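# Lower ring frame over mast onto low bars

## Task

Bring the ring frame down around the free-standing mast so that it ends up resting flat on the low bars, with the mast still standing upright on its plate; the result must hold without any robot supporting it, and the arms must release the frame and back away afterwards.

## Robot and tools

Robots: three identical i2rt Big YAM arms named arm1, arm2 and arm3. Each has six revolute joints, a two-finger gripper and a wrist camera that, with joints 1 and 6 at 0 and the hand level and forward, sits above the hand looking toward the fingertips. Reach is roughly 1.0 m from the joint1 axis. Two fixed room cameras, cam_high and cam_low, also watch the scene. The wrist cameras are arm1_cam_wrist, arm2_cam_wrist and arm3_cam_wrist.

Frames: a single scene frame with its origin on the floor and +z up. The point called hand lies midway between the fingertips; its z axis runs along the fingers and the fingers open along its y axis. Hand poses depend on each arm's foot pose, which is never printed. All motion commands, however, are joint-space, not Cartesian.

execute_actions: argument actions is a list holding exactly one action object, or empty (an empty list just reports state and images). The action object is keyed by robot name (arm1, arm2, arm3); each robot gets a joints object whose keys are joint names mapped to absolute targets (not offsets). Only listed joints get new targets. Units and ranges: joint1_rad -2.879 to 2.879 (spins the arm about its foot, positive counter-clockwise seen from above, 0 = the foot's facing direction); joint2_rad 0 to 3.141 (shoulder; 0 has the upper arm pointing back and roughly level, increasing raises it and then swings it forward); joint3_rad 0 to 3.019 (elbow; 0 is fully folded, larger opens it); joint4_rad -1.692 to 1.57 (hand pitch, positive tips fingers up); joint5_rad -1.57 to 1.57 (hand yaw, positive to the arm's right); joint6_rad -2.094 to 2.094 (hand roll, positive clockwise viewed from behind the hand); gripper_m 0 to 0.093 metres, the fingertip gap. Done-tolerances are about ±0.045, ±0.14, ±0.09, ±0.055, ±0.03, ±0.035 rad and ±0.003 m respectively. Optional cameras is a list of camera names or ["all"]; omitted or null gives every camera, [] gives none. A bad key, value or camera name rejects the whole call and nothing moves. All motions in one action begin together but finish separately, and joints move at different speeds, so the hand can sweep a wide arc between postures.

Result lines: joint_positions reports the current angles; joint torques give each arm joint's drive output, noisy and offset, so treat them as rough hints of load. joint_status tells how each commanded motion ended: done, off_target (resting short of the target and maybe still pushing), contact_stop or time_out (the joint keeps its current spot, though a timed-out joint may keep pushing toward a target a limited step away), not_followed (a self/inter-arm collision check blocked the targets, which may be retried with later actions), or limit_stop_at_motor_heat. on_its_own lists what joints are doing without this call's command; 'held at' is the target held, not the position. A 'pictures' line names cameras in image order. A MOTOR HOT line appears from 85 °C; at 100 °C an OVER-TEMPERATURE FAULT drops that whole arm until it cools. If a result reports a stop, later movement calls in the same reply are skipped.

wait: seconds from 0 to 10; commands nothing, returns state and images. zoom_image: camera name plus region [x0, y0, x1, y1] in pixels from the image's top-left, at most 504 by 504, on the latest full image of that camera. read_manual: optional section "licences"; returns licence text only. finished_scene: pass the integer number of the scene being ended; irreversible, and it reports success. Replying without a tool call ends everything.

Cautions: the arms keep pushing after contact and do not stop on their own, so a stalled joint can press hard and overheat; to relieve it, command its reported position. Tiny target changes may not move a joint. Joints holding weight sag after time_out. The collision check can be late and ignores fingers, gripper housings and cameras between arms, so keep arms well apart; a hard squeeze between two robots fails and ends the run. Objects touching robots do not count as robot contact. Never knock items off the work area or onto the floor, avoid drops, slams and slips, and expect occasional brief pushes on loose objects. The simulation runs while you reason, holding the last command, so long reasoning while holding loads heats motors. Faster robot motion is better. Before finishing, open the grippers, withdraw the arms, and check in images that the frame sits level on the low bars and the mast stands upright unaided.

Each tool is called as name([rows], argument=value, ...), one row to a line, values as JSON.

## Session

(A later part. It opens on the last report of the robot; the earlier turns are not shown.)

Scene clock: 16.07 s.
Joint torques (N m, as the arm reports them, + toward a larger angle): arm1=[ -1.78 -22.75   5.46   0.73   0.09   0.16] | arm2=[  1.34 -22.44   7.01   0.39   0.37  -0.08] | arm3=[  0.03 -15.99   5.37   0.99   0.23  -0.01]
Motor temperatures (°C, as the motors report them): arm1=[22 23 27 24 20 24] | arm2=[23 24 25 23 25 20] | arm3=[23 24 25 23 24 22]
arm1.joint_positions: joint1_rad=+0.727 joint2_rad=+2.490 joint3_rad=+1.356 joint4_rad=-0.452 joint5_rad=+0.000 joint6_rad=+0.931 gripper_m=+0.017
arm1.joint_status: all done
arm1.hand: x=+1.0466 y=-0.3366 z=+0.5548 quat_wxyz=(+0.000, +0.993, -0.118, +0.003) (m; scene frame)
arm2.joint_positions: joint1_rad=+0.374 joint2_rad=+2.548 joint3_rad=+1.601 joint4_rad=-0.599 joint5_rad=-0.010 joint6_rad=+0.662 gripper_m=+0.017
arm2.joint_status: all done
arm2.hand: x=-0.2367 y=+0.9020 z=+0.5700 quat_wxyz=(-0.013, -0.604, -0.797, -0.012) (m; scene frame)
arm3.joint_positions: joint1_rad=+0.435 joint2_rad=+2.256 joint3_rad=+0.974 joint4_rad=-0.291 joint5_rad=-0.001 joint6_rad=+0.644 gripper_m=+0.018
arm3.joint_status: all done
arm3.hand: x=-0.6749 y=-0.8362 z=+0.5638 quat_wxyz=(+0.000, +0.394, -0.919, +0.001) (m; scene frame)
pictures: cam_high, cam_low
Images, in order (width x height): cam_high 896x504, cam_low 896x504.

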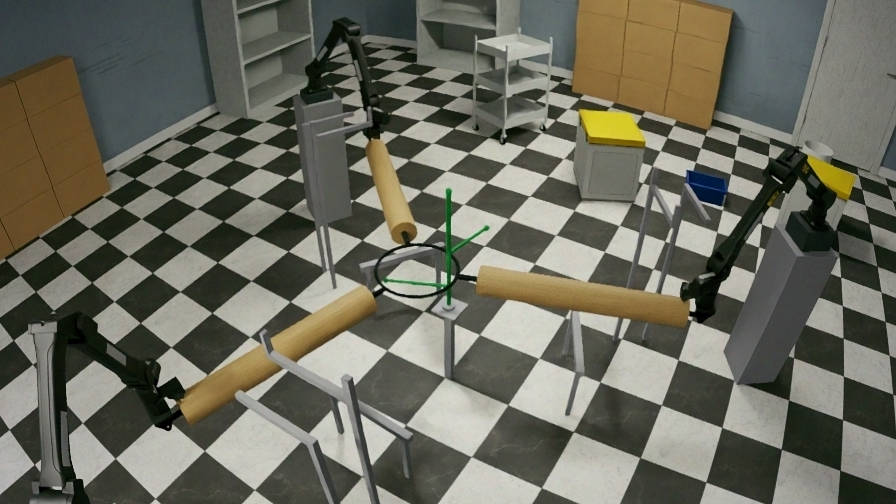

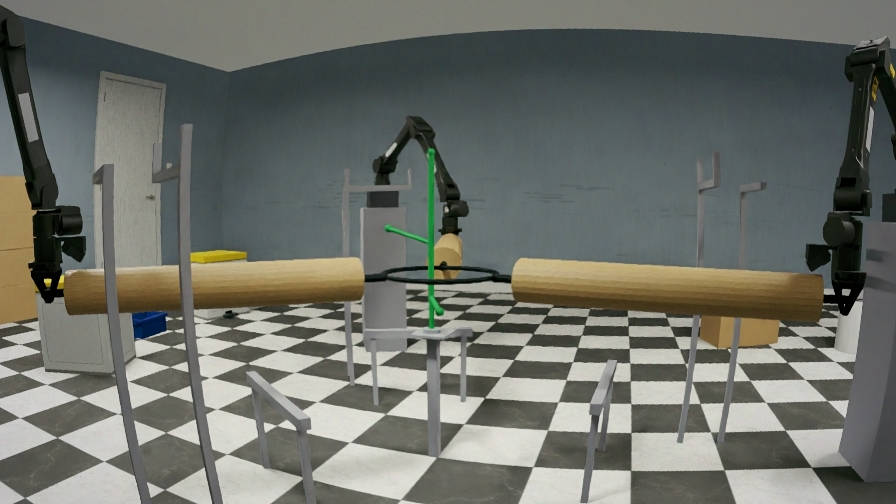

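execute_actions([
  {"arm1":{"joints":{"joint1_rad":0.728,"joint2_rad":2.565,"joint3_rad":1.525,"joint4_rad":-0.44}},"arm2":{"joints":{"joint1_rad":0.335,"joint2_rad":2.63,"joint3_rad":1.71,"joint4_rad":-0.565,"joint6_rad":0.622}},"arm3":{"joints":{"joint1_rad":0.472,"joint2_rad":2.355,"joint3_rad":1.025,"joint4_rad":-0.165,"joint6_rad":0.685}}},
], cameras=["cam_high","cam_low"])

zoom_image(camera="cam_high", region=[340, 210, 500, 370])

Scene clock: 17.37 s.
Joint torques (N m, as the arm reports them, + toward a larger angle): arm1=[ -2.05 -20.03   8.56   0.96   0.19   0.13] | arm2=[  1.94 -23.02   7.86   0.9    0.38  -0.14] | arm3=[ -1.05 -15.42   5.69   0.87   0.13  -0.11]
Motor temperatures (°C, as the motors report them): arm1=[22 23 27 24 20 24] | arm2=[23 24 25 23 25 20] | arm3=[23 24 24 23 24 22]
arm1.joint_positions: joint1_rad=+0.730 joint2_rad=+2.586 joint3_rad=+1.472 joint4_rad=-0.453 joint5_rad=-0.001 joint6_rad=+0.936 gripper_m=+0.017
arm1.joint_status: all done
arm1.hand: x=+1.0272 y=-0.3551 z=+0.5246 quat_wxyz=(+0.007, +0.993, -0.119, -0.003) (m; scene frame)
arm2.joint_positions: joint1_rad=+0.342 joint2_rad=+2.656 joint3_rad=+1.664 joint4_rad=-0.572 joint5_rad=-0.009 joint6_rad=+0.637 gripper_m=+0.017
arm2.joint_status: all done
arm2.hand: x=-0.2506 y=+0.8891 z=+0.5217 quat_wxyz=(-0.004, -0.607, -0.795, -0.012) (m; scene frame)
arm3.joint_positions: joint1_rad=+0.481 joint2_rad=+2.382 joint3_rad=+0.986 joint4_rad=-0.182 joint5_rad=+0.001 joint6_rad=+0.694 gripper_m=+0.018
arm3.joint_status: all done
arm3.hand: x=-0.6947 y=-0.8486 z=+0.5151 quat_wxyz=(+0.000, +0.392, -0.920, +0.003) (m; scene frame)
pictures: cam_high, cam_low
Images, in order (width x height): cam_high 896x504, cam_low 896x504.

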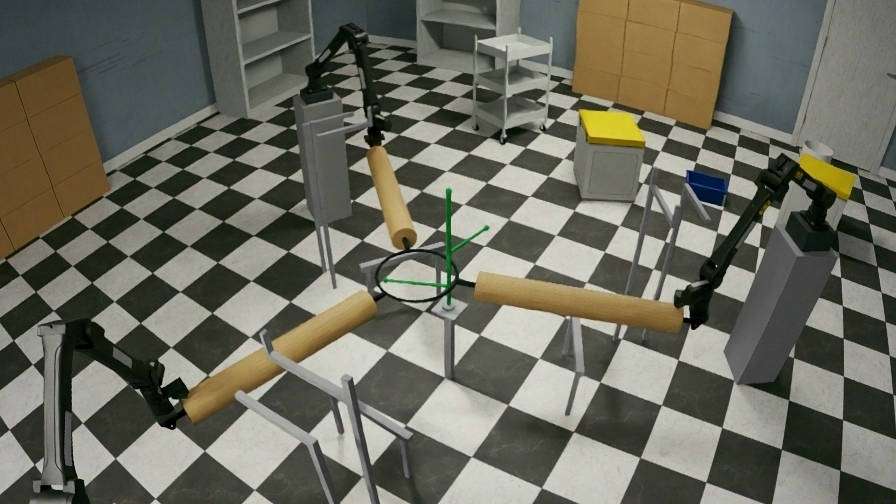

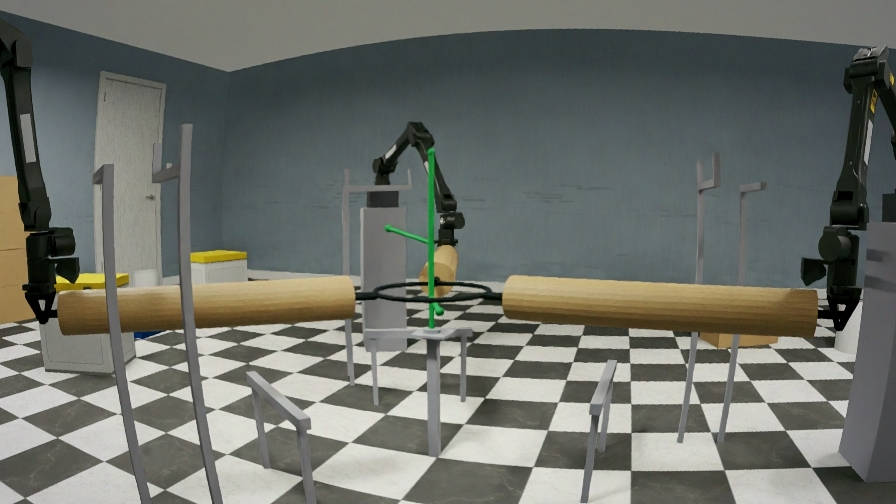

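Region (340, 210, 500, 370) of cam_high's 896x504 image, scaled by 3.150, with more detail than that image has.

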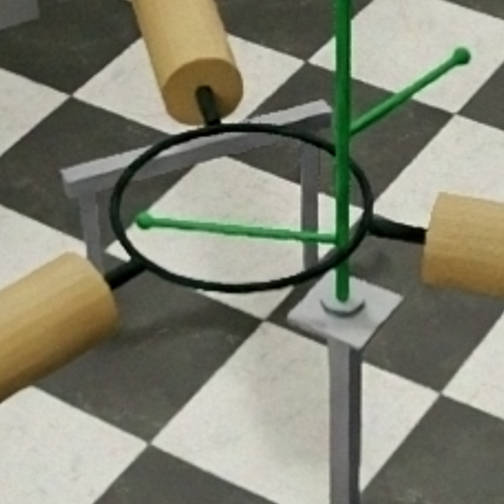

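execute_actions([
  {"arm1":{"joints":{"joint2_rad":2.772,"joint3_rad":1.683,"joint4_rad":-0.383}},"arm2":{"joints":{"joint2_rad":2.83,"joint3_rad":1.872,"joint4_rad":-0.521}},"arm3":{"joints":{"joint2_rad":2.582,"joint3_rad":1.153,"joint4_rad":-0.058}}},
], cameras=["cam_high","cam_low"])

Scene clock: 18.53 s.
Joint torques (N m, as the arm reports them, + toward a larger angle): arm1=[ -1.05 -21.91   8.27   1.06   0.24   0.06] | arm2=[  1.35 -24.77   7.46   1.03   0.34  -0.26] | arm3=[ -1.01 -17.27   4.28   1.02   0.27  -0.09]
Motor temperatures (°C, as the motors report them): arm1=[22 23 27 24 20 24] | arm2=[23 24 25 23 25 20] | arm3=[23 24 24 23 24 22]
arm1.joint_positions: joint1_rad=+0.728 joint2_rad=+2.808 joint3_rad=+1.628 joint4_rad=-0.400 joint5_rad=-0.004 joint6_rad=+0.941 gripper_m=+0.017
arm1.joint_status: all done
arm1.hand: x=+1.0290 y=-0.3530 z=+0.4316 quat_wxyz=(+0.003, +0.992, -0.123, +0.002) (m; scene frame)
arm2.joint_positions: joint1_rad=+0.349 joint2_rad=+2.866 joint3_rad=+1.829 joint4_rad=-0.529 joint5_rad=-0.009 joint6_rad=+0.646 gripper_m=+0.017
arm2.joint_status: all done
arm2.hand: x=-0.2464 y=+0.8927 z=+0.4335 quat_wxyz=(-0.003, -0.608, -0.794, -0.012) (m; scene frame)
arm3.joint_positions: joint1_rad=+0.479 joint2_rad=+2.616 joint3_rad=+1.121 joint4_rad=-0.076 joint5_rad=-0.003 joint6_rad=+0.693 gripper_m=+0.018
arm3.joint_status: all done
arm3.hand: x=-0.6944 y=-0.8438 z=+0.4303 quat_wxyz=(+0.000, +0.392, -0.920, -0.001) (m; scene frame)
pictures: cam_high, cam_low
Images, in order (width x height): cam_high 896x504, cam_low 896x504.

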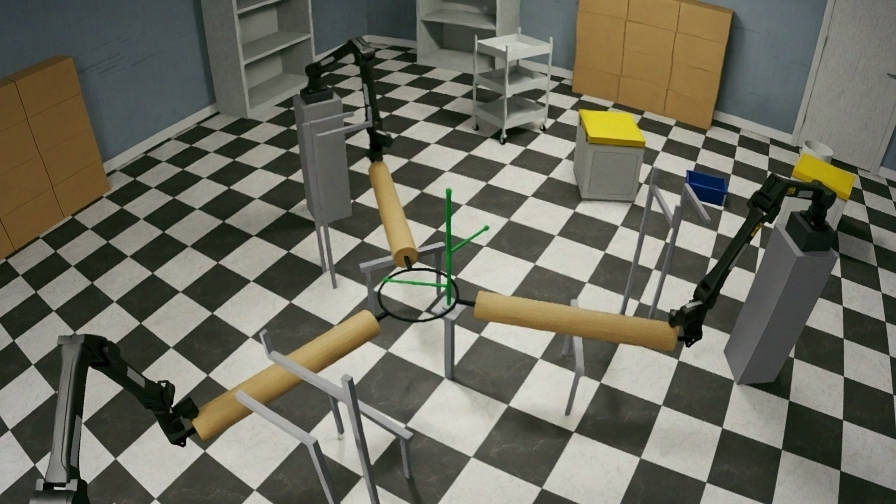

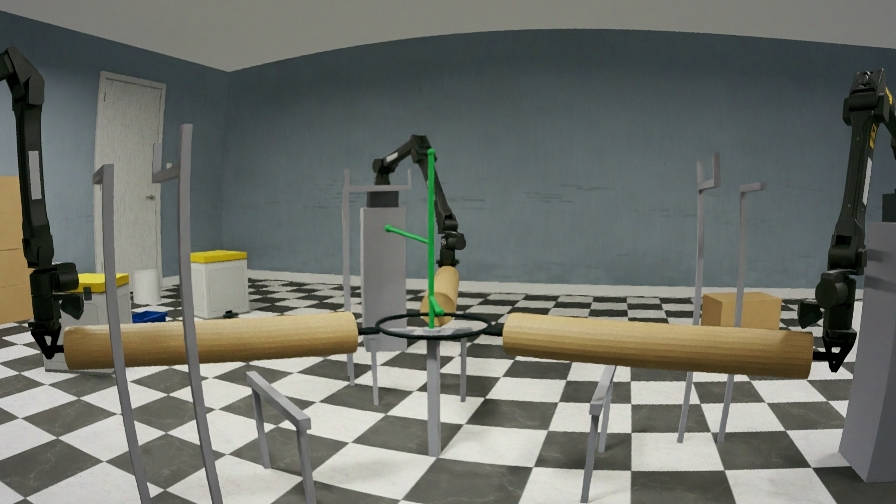

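execute_actions([
  {"arm1":{"joints":{"joint1_rad":0.383,"joint2_rad":2.698,"joint3_rad":1.403,"joint4_rad":-0.196,"joint6_rad":0.518}},"arm2":{"joints":{"joint1_rad":0.335,"joint2_rad":2.685,"joint3_rad":1.335,"joint4_rad":-0.134,"joint6_rad":0.55}},"arm3":{"joints":{"joint1_rad":0.436,"joint2_rad":2.62,"joint3_rad":1.345,"joint4_rad":-0.245,"joint6_rad":0.576}}},
], cameras=["cam_high","cam_low"])

Scene clock: 20.10 s.
Joint torques (N m, as the arm reports them, + toward a larger angle): arm1=[ -2.22 -22.47   3.5    1.21   0.18   0.19] | arm2=[  1.15 -22.31   2.17   1.48   0.41  -0.16] | arm3=[ -0.64 -18.61   5.29   0.78   0.23   0.01]
Motor temperatures (°C, as the motors report them): arm1=[22 23 27 24 20 24] | arm2=[23 24 25 23 25 20] | arm3=[23 24 24 23 24 22]
arm1.joint_positions: joint1_rad=+0.385 joint2_rad=+2.770 joint3_rad=+1.387 joint4_rad=-0.219 joint5_rad=-0.003 joint6_rad=+0.516 gripper_m=+0.017
arm1.joint_status: all done
arm1.hand: x=+1.0134 y=-0.1636 z=+0.4223 quat_wxyz=(+0.000, +0.997, -0.082, +0.013) (m; scene frame)
arm2.joint_positions: joint1_rad=+0.345 joint2_rad=+2.740 joint3_rad=+1.324 joint4_rad=-0.155 joint5_rad=-0.011 joint6_rad=+0.565 gripper_m=+0.017
arm2.joint_status: all done
arm2.hand: x=-0.3612 y=+0.9802 z=+0.4327 quat_wxyz=(-0.001, -0.576, -0.817, -0.013) (m; scene frame)
arm3.joint_positions: joint1_rad=+0.442 joint2_rad=+2.654 joint3_rad=+1.320 joint4_rad=-0.258 joint5_rad=-0.002 joint6_rad=+0.579 gripper_m=+0.018
arm3.joint_status: all done
arm3.hand: x=-0.6725 y=-0.7857 z=+0.4261 quat_wxyz=(+0.005, +0.427, -0.904, +0.009) (m; scene frame)
pictures: cam_high, cam_low
Images, in order (width x height): cam_high 896x504, cam_low 896x504.

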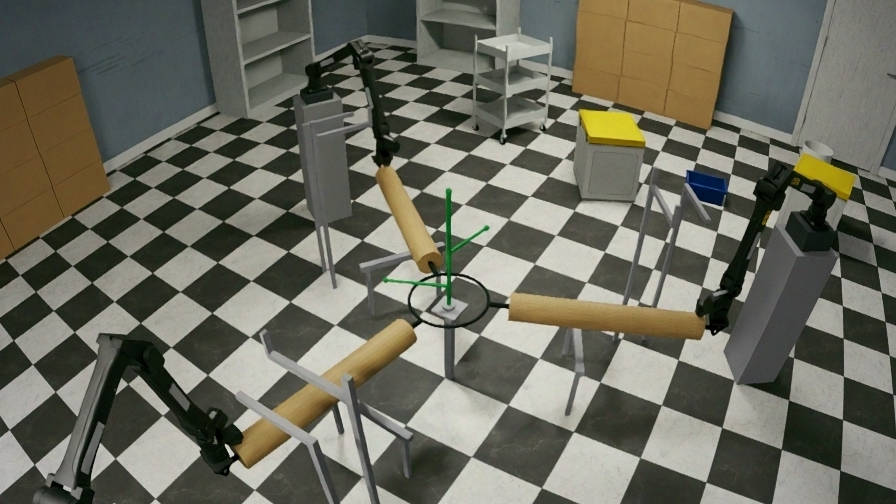

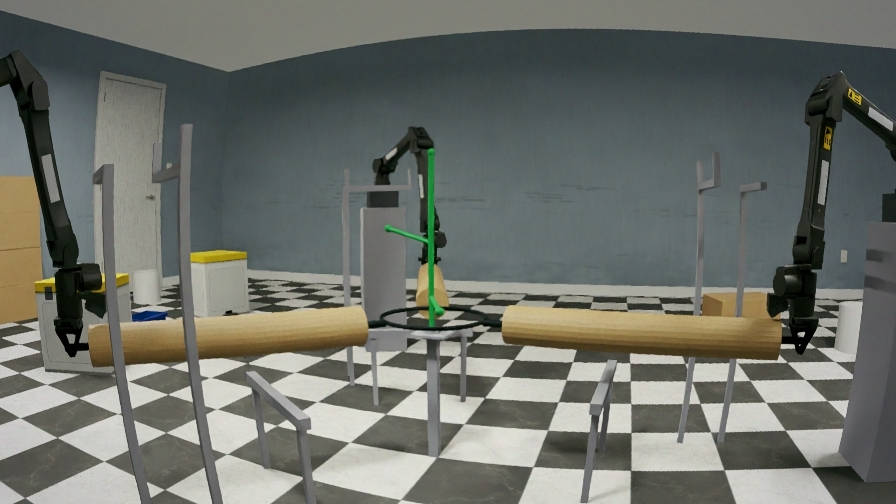

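execute_actions([
  {"arm1":{"joints":{"joint2_rad":2.958,"joint3_rad":1.64,"joint4_rad":-0.165}},"arm2":{"joints":{"joint2_rad":2.948,"joint3_rad":1.57,"joint4_rad":-0.116}},"arm3":{"joints":{"joint2_rad":2.84,"joint3_rad":1.533,"joint4_rad":-0.174}}},
], cameras=["cam_low"])

Scene clock: 21.23 s.
Joint torques (N m, as the arm reports them, + toward a larger angle): arm1=[ -1.71 -19.41   5.54   1.06   0.19   0.12] | arm2=[  1.42 -20.16   3.2    1.3    0.34  -0.15] | arm3=[ -1.51 -19.79   6.03   1.04   0.22  -0.15]
Motor temperatures (°C, as the motors report them): arm1=[22 23 27 24 20 24] | arm2=[23 24 25 23 25 20] | arm3=[23 24 24 23 24 22]
arm1.joint_positions: joint1_rad=+0.390 joint2_rad=+2.996 joint3_rad=+1.594 joint4_rad=-0.187 joint5_rad=-0.003 joint6_rad=+0.521 gripper_m=+0.017
arm1.joint_status: all done
arm1.hand: x=+1.0107 y=-0.1675 z=+0.3344 quat_wxyz=(+0.002, +0.997, -0.082, +0.007) (m; scene frame)
arm2.joint_positions: joint1_rad=+0.342 joint2_rad=+2.980 joint3_rad=+1.544 joint4_rad=-0.133 joint5_rad=-0.009 joint6_rad=+0.565 gripper_m=+0.017
arm2.joint_status: all done
arm2.hand: x=-0.3597 y=+0.9787 z=+0.3398 quat_wxyz=(-0.002, -0.578, -0.816, -0.011) (m; scene frame)
arm3.joint_positions: joint1_rad=+0.448 joint2_rad=+2.882 joint3_rad=+1.492 joint4_rad=-0.195 joint5_rad=-0.003 joint6_rad=+0.588 gripper_m=+0.018
arm3.joint_status: all done
arm3.hand: x=-0.6753 y=-0.7873 z=+0.3359 quat_wxyz=(+0.004, +0.425, -0.905, +0.005) (m; scene frame)
pictures: cam_low
Images, in order (width x height): cam_low 896x504.

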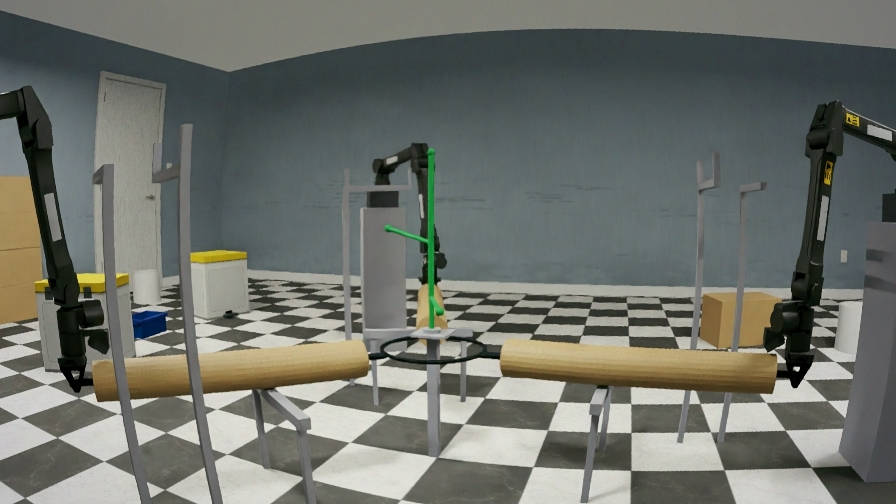

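A small settling move to confirm contact.

execute_actions([
  {"arm1":{"joints":{"joint2_rad":3.005,"joint3_rad":1.645}},"arm2":{"joints":{"joint2_rad":2.995,"joint3_rad":1.585}},"arm3":{"joints":{"joint2_rad":2.89,"joint3_rad":1.54}}},
], cameras=[])

Scene clock: 21.87 s.
Joint torques (N m, as the arm reports them, + toward a larger angle): arm1=[ -1.95 -16.54   5.74   1.08   0.21   0.11] | arm2=[  1.59 -17.13   3.5    1.34   0.34  -0.15] | arm3=[ -1.82 -15.93   6.68   1.27   0.2   -0.2 ]
Motor temperatures (°C, as the motors report them): arm1=[22 23 27 24 20 24] | arm2=[23 24 25 23 25 20] | arm3=[23 24 24 23 24 22]
arm1.joint_positions: joint1_rad=+0.390 joint2_rad=+3.001 joint3_rad=+1.597 joint4_rad=-0.187 joint5_rad=-0.003 joint6_rad=+0.521 gripper_m=+0.017
arm1.joint_status: all done
arm1.hand: x=+1.0117 y=-0.1672 z=+0.3326 quat_wxyz=(+0.002, +0.997, -0.082, +0.007) (m; scene frame)
arm2.joint_positions: joint1_rad=+0.342 joint2_rad=+2.992 joint3_rad=+1.555 joint4_rad=-0.133 joint5_rad=-0.009 joint6_rad=+0.565 gripper_m=+0.017
arm2.joint_status: all done
arm2.hand: x=-0.3601 y=+0.9791 z=+0.3351 quat_wxyz=(-0.001, -0.578, -0.816, -0.011) (m; scene frame)
arm3.joint_positions: joint1_rad=+0.448 joint2_rad=+2.882 joint3_rad=+1.492 joint4_rad=-0.197 joint5_rad=-0.003 joint6_rad=+0.588 gripper_m=+0.018
arm3.joint_status: all done
arm3.hand: x=-0.6754 y=-0.7884 z=+0.3355 quat_wxyz=(+0.005, +0.425, -0.905, +0.007) (m; scene frame)
pictures: none
No camera images: the call's "cameras" was empty. Leave "cameras" out to get every camera's image.

execute_actions([
  {"arm1":{"joints":{"joint3_rad":1.595,"gripper_m":0.07}},"arm2":{"joints":{"joint3_rad":1.55,"gripper_m":0.07}},"arm3":{"joints":{"joint3_rad":1.49,"gripper_m":0.07}}},
], cameras=[])

execute_actions([
  {"arm1":{"joints":{"joint2_rad":2.55,"joint3_rad":1.1}},"arm2":{"joints":{"joint2_rad":2.55,"joint3_rad":1.07}},"arm3":{"joints":{"joint2_rad":2.44,"joint3_rad":1.02}}},
], cameras=["cam_high","cam_low"])

Scene clock: 23.07 s.
Joint torques (N m, as the arm reports them, + toward a larger angle): arm1=[ -1.51 -16.62   1.87   0.69   0.18   0.13] | arm2=[  1.57 -17.25   0.66   1.18   0.11  -0.13] | arm3=[ -0.76 -15.46   2.67   0.56   0.25  -0.06]
Motor temperatures (°C, as the motors report them): arm1=[22 23 27 24 20 24] | arm2=[23 24 25 23 25 20] | arm3=[23 24 24 23 24 22]
arm1.joint_positions: joint1_rad=+0.390 joint2_rad=+3.001 joint3_rad=+1.597 joint4_rad=-0.174 joint5_rad=-0.003 joint6_rad=+0.521 gripper_m=+0.070
arm1.joint_status: all done
arm1.hand: x=+1.0086 y=-0.1683 z=+0.3326 quat_wxyz=(+0.005, +0.997, -0.082, +0.001) (m; scene frame)
arm2.joint_positions: joint1_rad=+0.342 joint2_rad=+2.992 joint3_rad=+1.554 joint4_rad=-0.130 joint5_rad=-0.002 joint6_rad=+0.563 gripper_m=+0.070
arm2.joint_status: all done
arm2.hand: x=-0.3609 y=+0.9779 z=+0.3350 quat_wxyz=(-0.002, -0.577, -0.817, -0.008) (m; scene frame)
arm3.joint_positions: joint1_rad=+0.443 joint2_rad=+2.882 joint3_rad=+1.492 joint4_rad=-0.185 joint5_rad=-0.002 joint6_rad=+0.584 gripper_m=+0.070
arm3.joint_status: all done
arm3.hand: x=-0.6725 y=-0.7854 z=+0.3355 quat_wxyz=(+0.001, +0.425, -0.905, +0.001) (m; scene frame)
pictures: none
No camera images: the call's "cameras" was empty. Leave "cameras" out to get every camera's image.

Scene clock: 24.43 s.
Joint torques (N m, as the arm reports them, + toward a larger angle): arm1=[ -2.04 -13.42   1.48   0.37   0.17   0.18] | arm2=[  1.43 -14.09   0.93   0.91   0.1   -0.12] | arm3=[ -1.17 -12.67   2.25   0.42   0.25  -0.06]
Motor temperatures (°C, as the motors report them): arm1=[22 23 27 24 20 24] | arm2=[23 24 25 23 25 20] | arm3=[23 24 24 23 24 22]
arm1.joint_positions: joint1_rad=+0.390 joint2_rad=+2.535 joint3_rad=+1.103 joint4_rad=-0.169 joint5_rad=-0.002 joint6_rad=+0.521 gripper_m=+0.070
arm1.joint_status: all done
arm1.hand: x=+1.0572 y=-0.1487 z=+0.5050 quat_wxyz=(+0.000, +0.997, -0.082, +0.012) (m; scene frame)
arm2.joint_positions: joint1_rad=+0.342 joint2_rad=+2.536 joint3_rad=+1.069 joint4_rad=-0.125 joint5_rad=-0.002 joint6_rad=+0.563 gripper_m=+0.070
arm2.joint_status: all done
arm2.hand: x=-0.4029 y=+1.0080 z=+0.5041 quat_wxyz=(+0.010, -0.577, -0.817, -0.009) (m; scene frame)
arm3.joint_positions: joint1_rad=+0.443 joint2_rad=+2.423 joint3_rad=+1.026 joint4_rad=-0.181 joint5_rad=-0.002 joint6_rad=+0.584 gripper_m=+0.070
arm3.joint_status: all done
arm3.hand: x=-0.6790 y=-0.8423 z=+0.5019 quat_wxyz=(+0.002, +0.425, -0.905, +0.003) (m; scene frame)
pictures: cam_high, cam_low
Images, in order (width x height): cam_high 896x504, cam_low 896x504.

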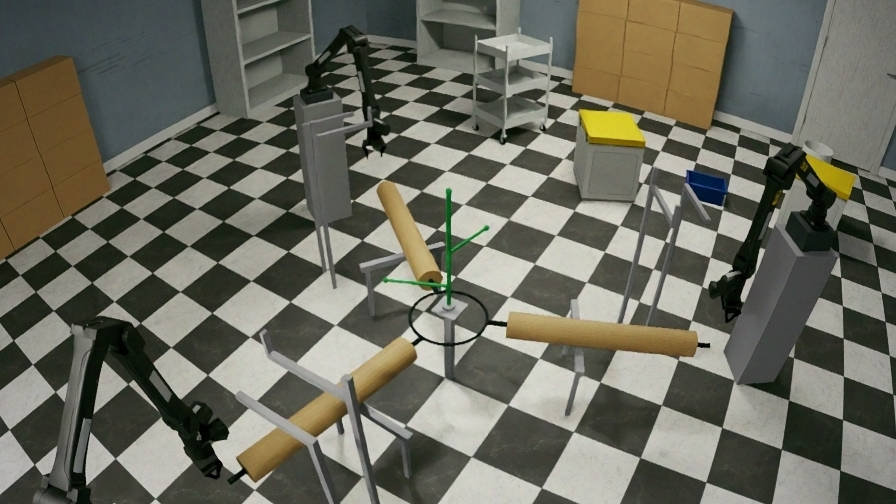

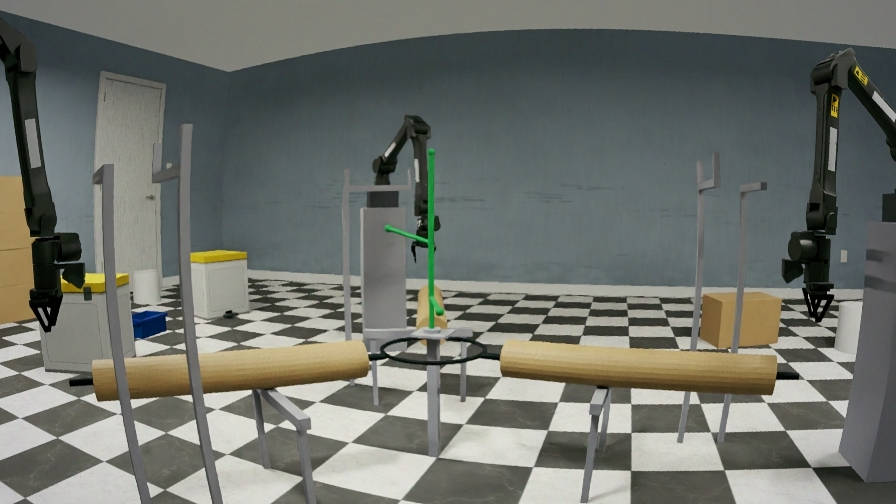

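finished_scene(scene=2)

The scene is finished: the task was done.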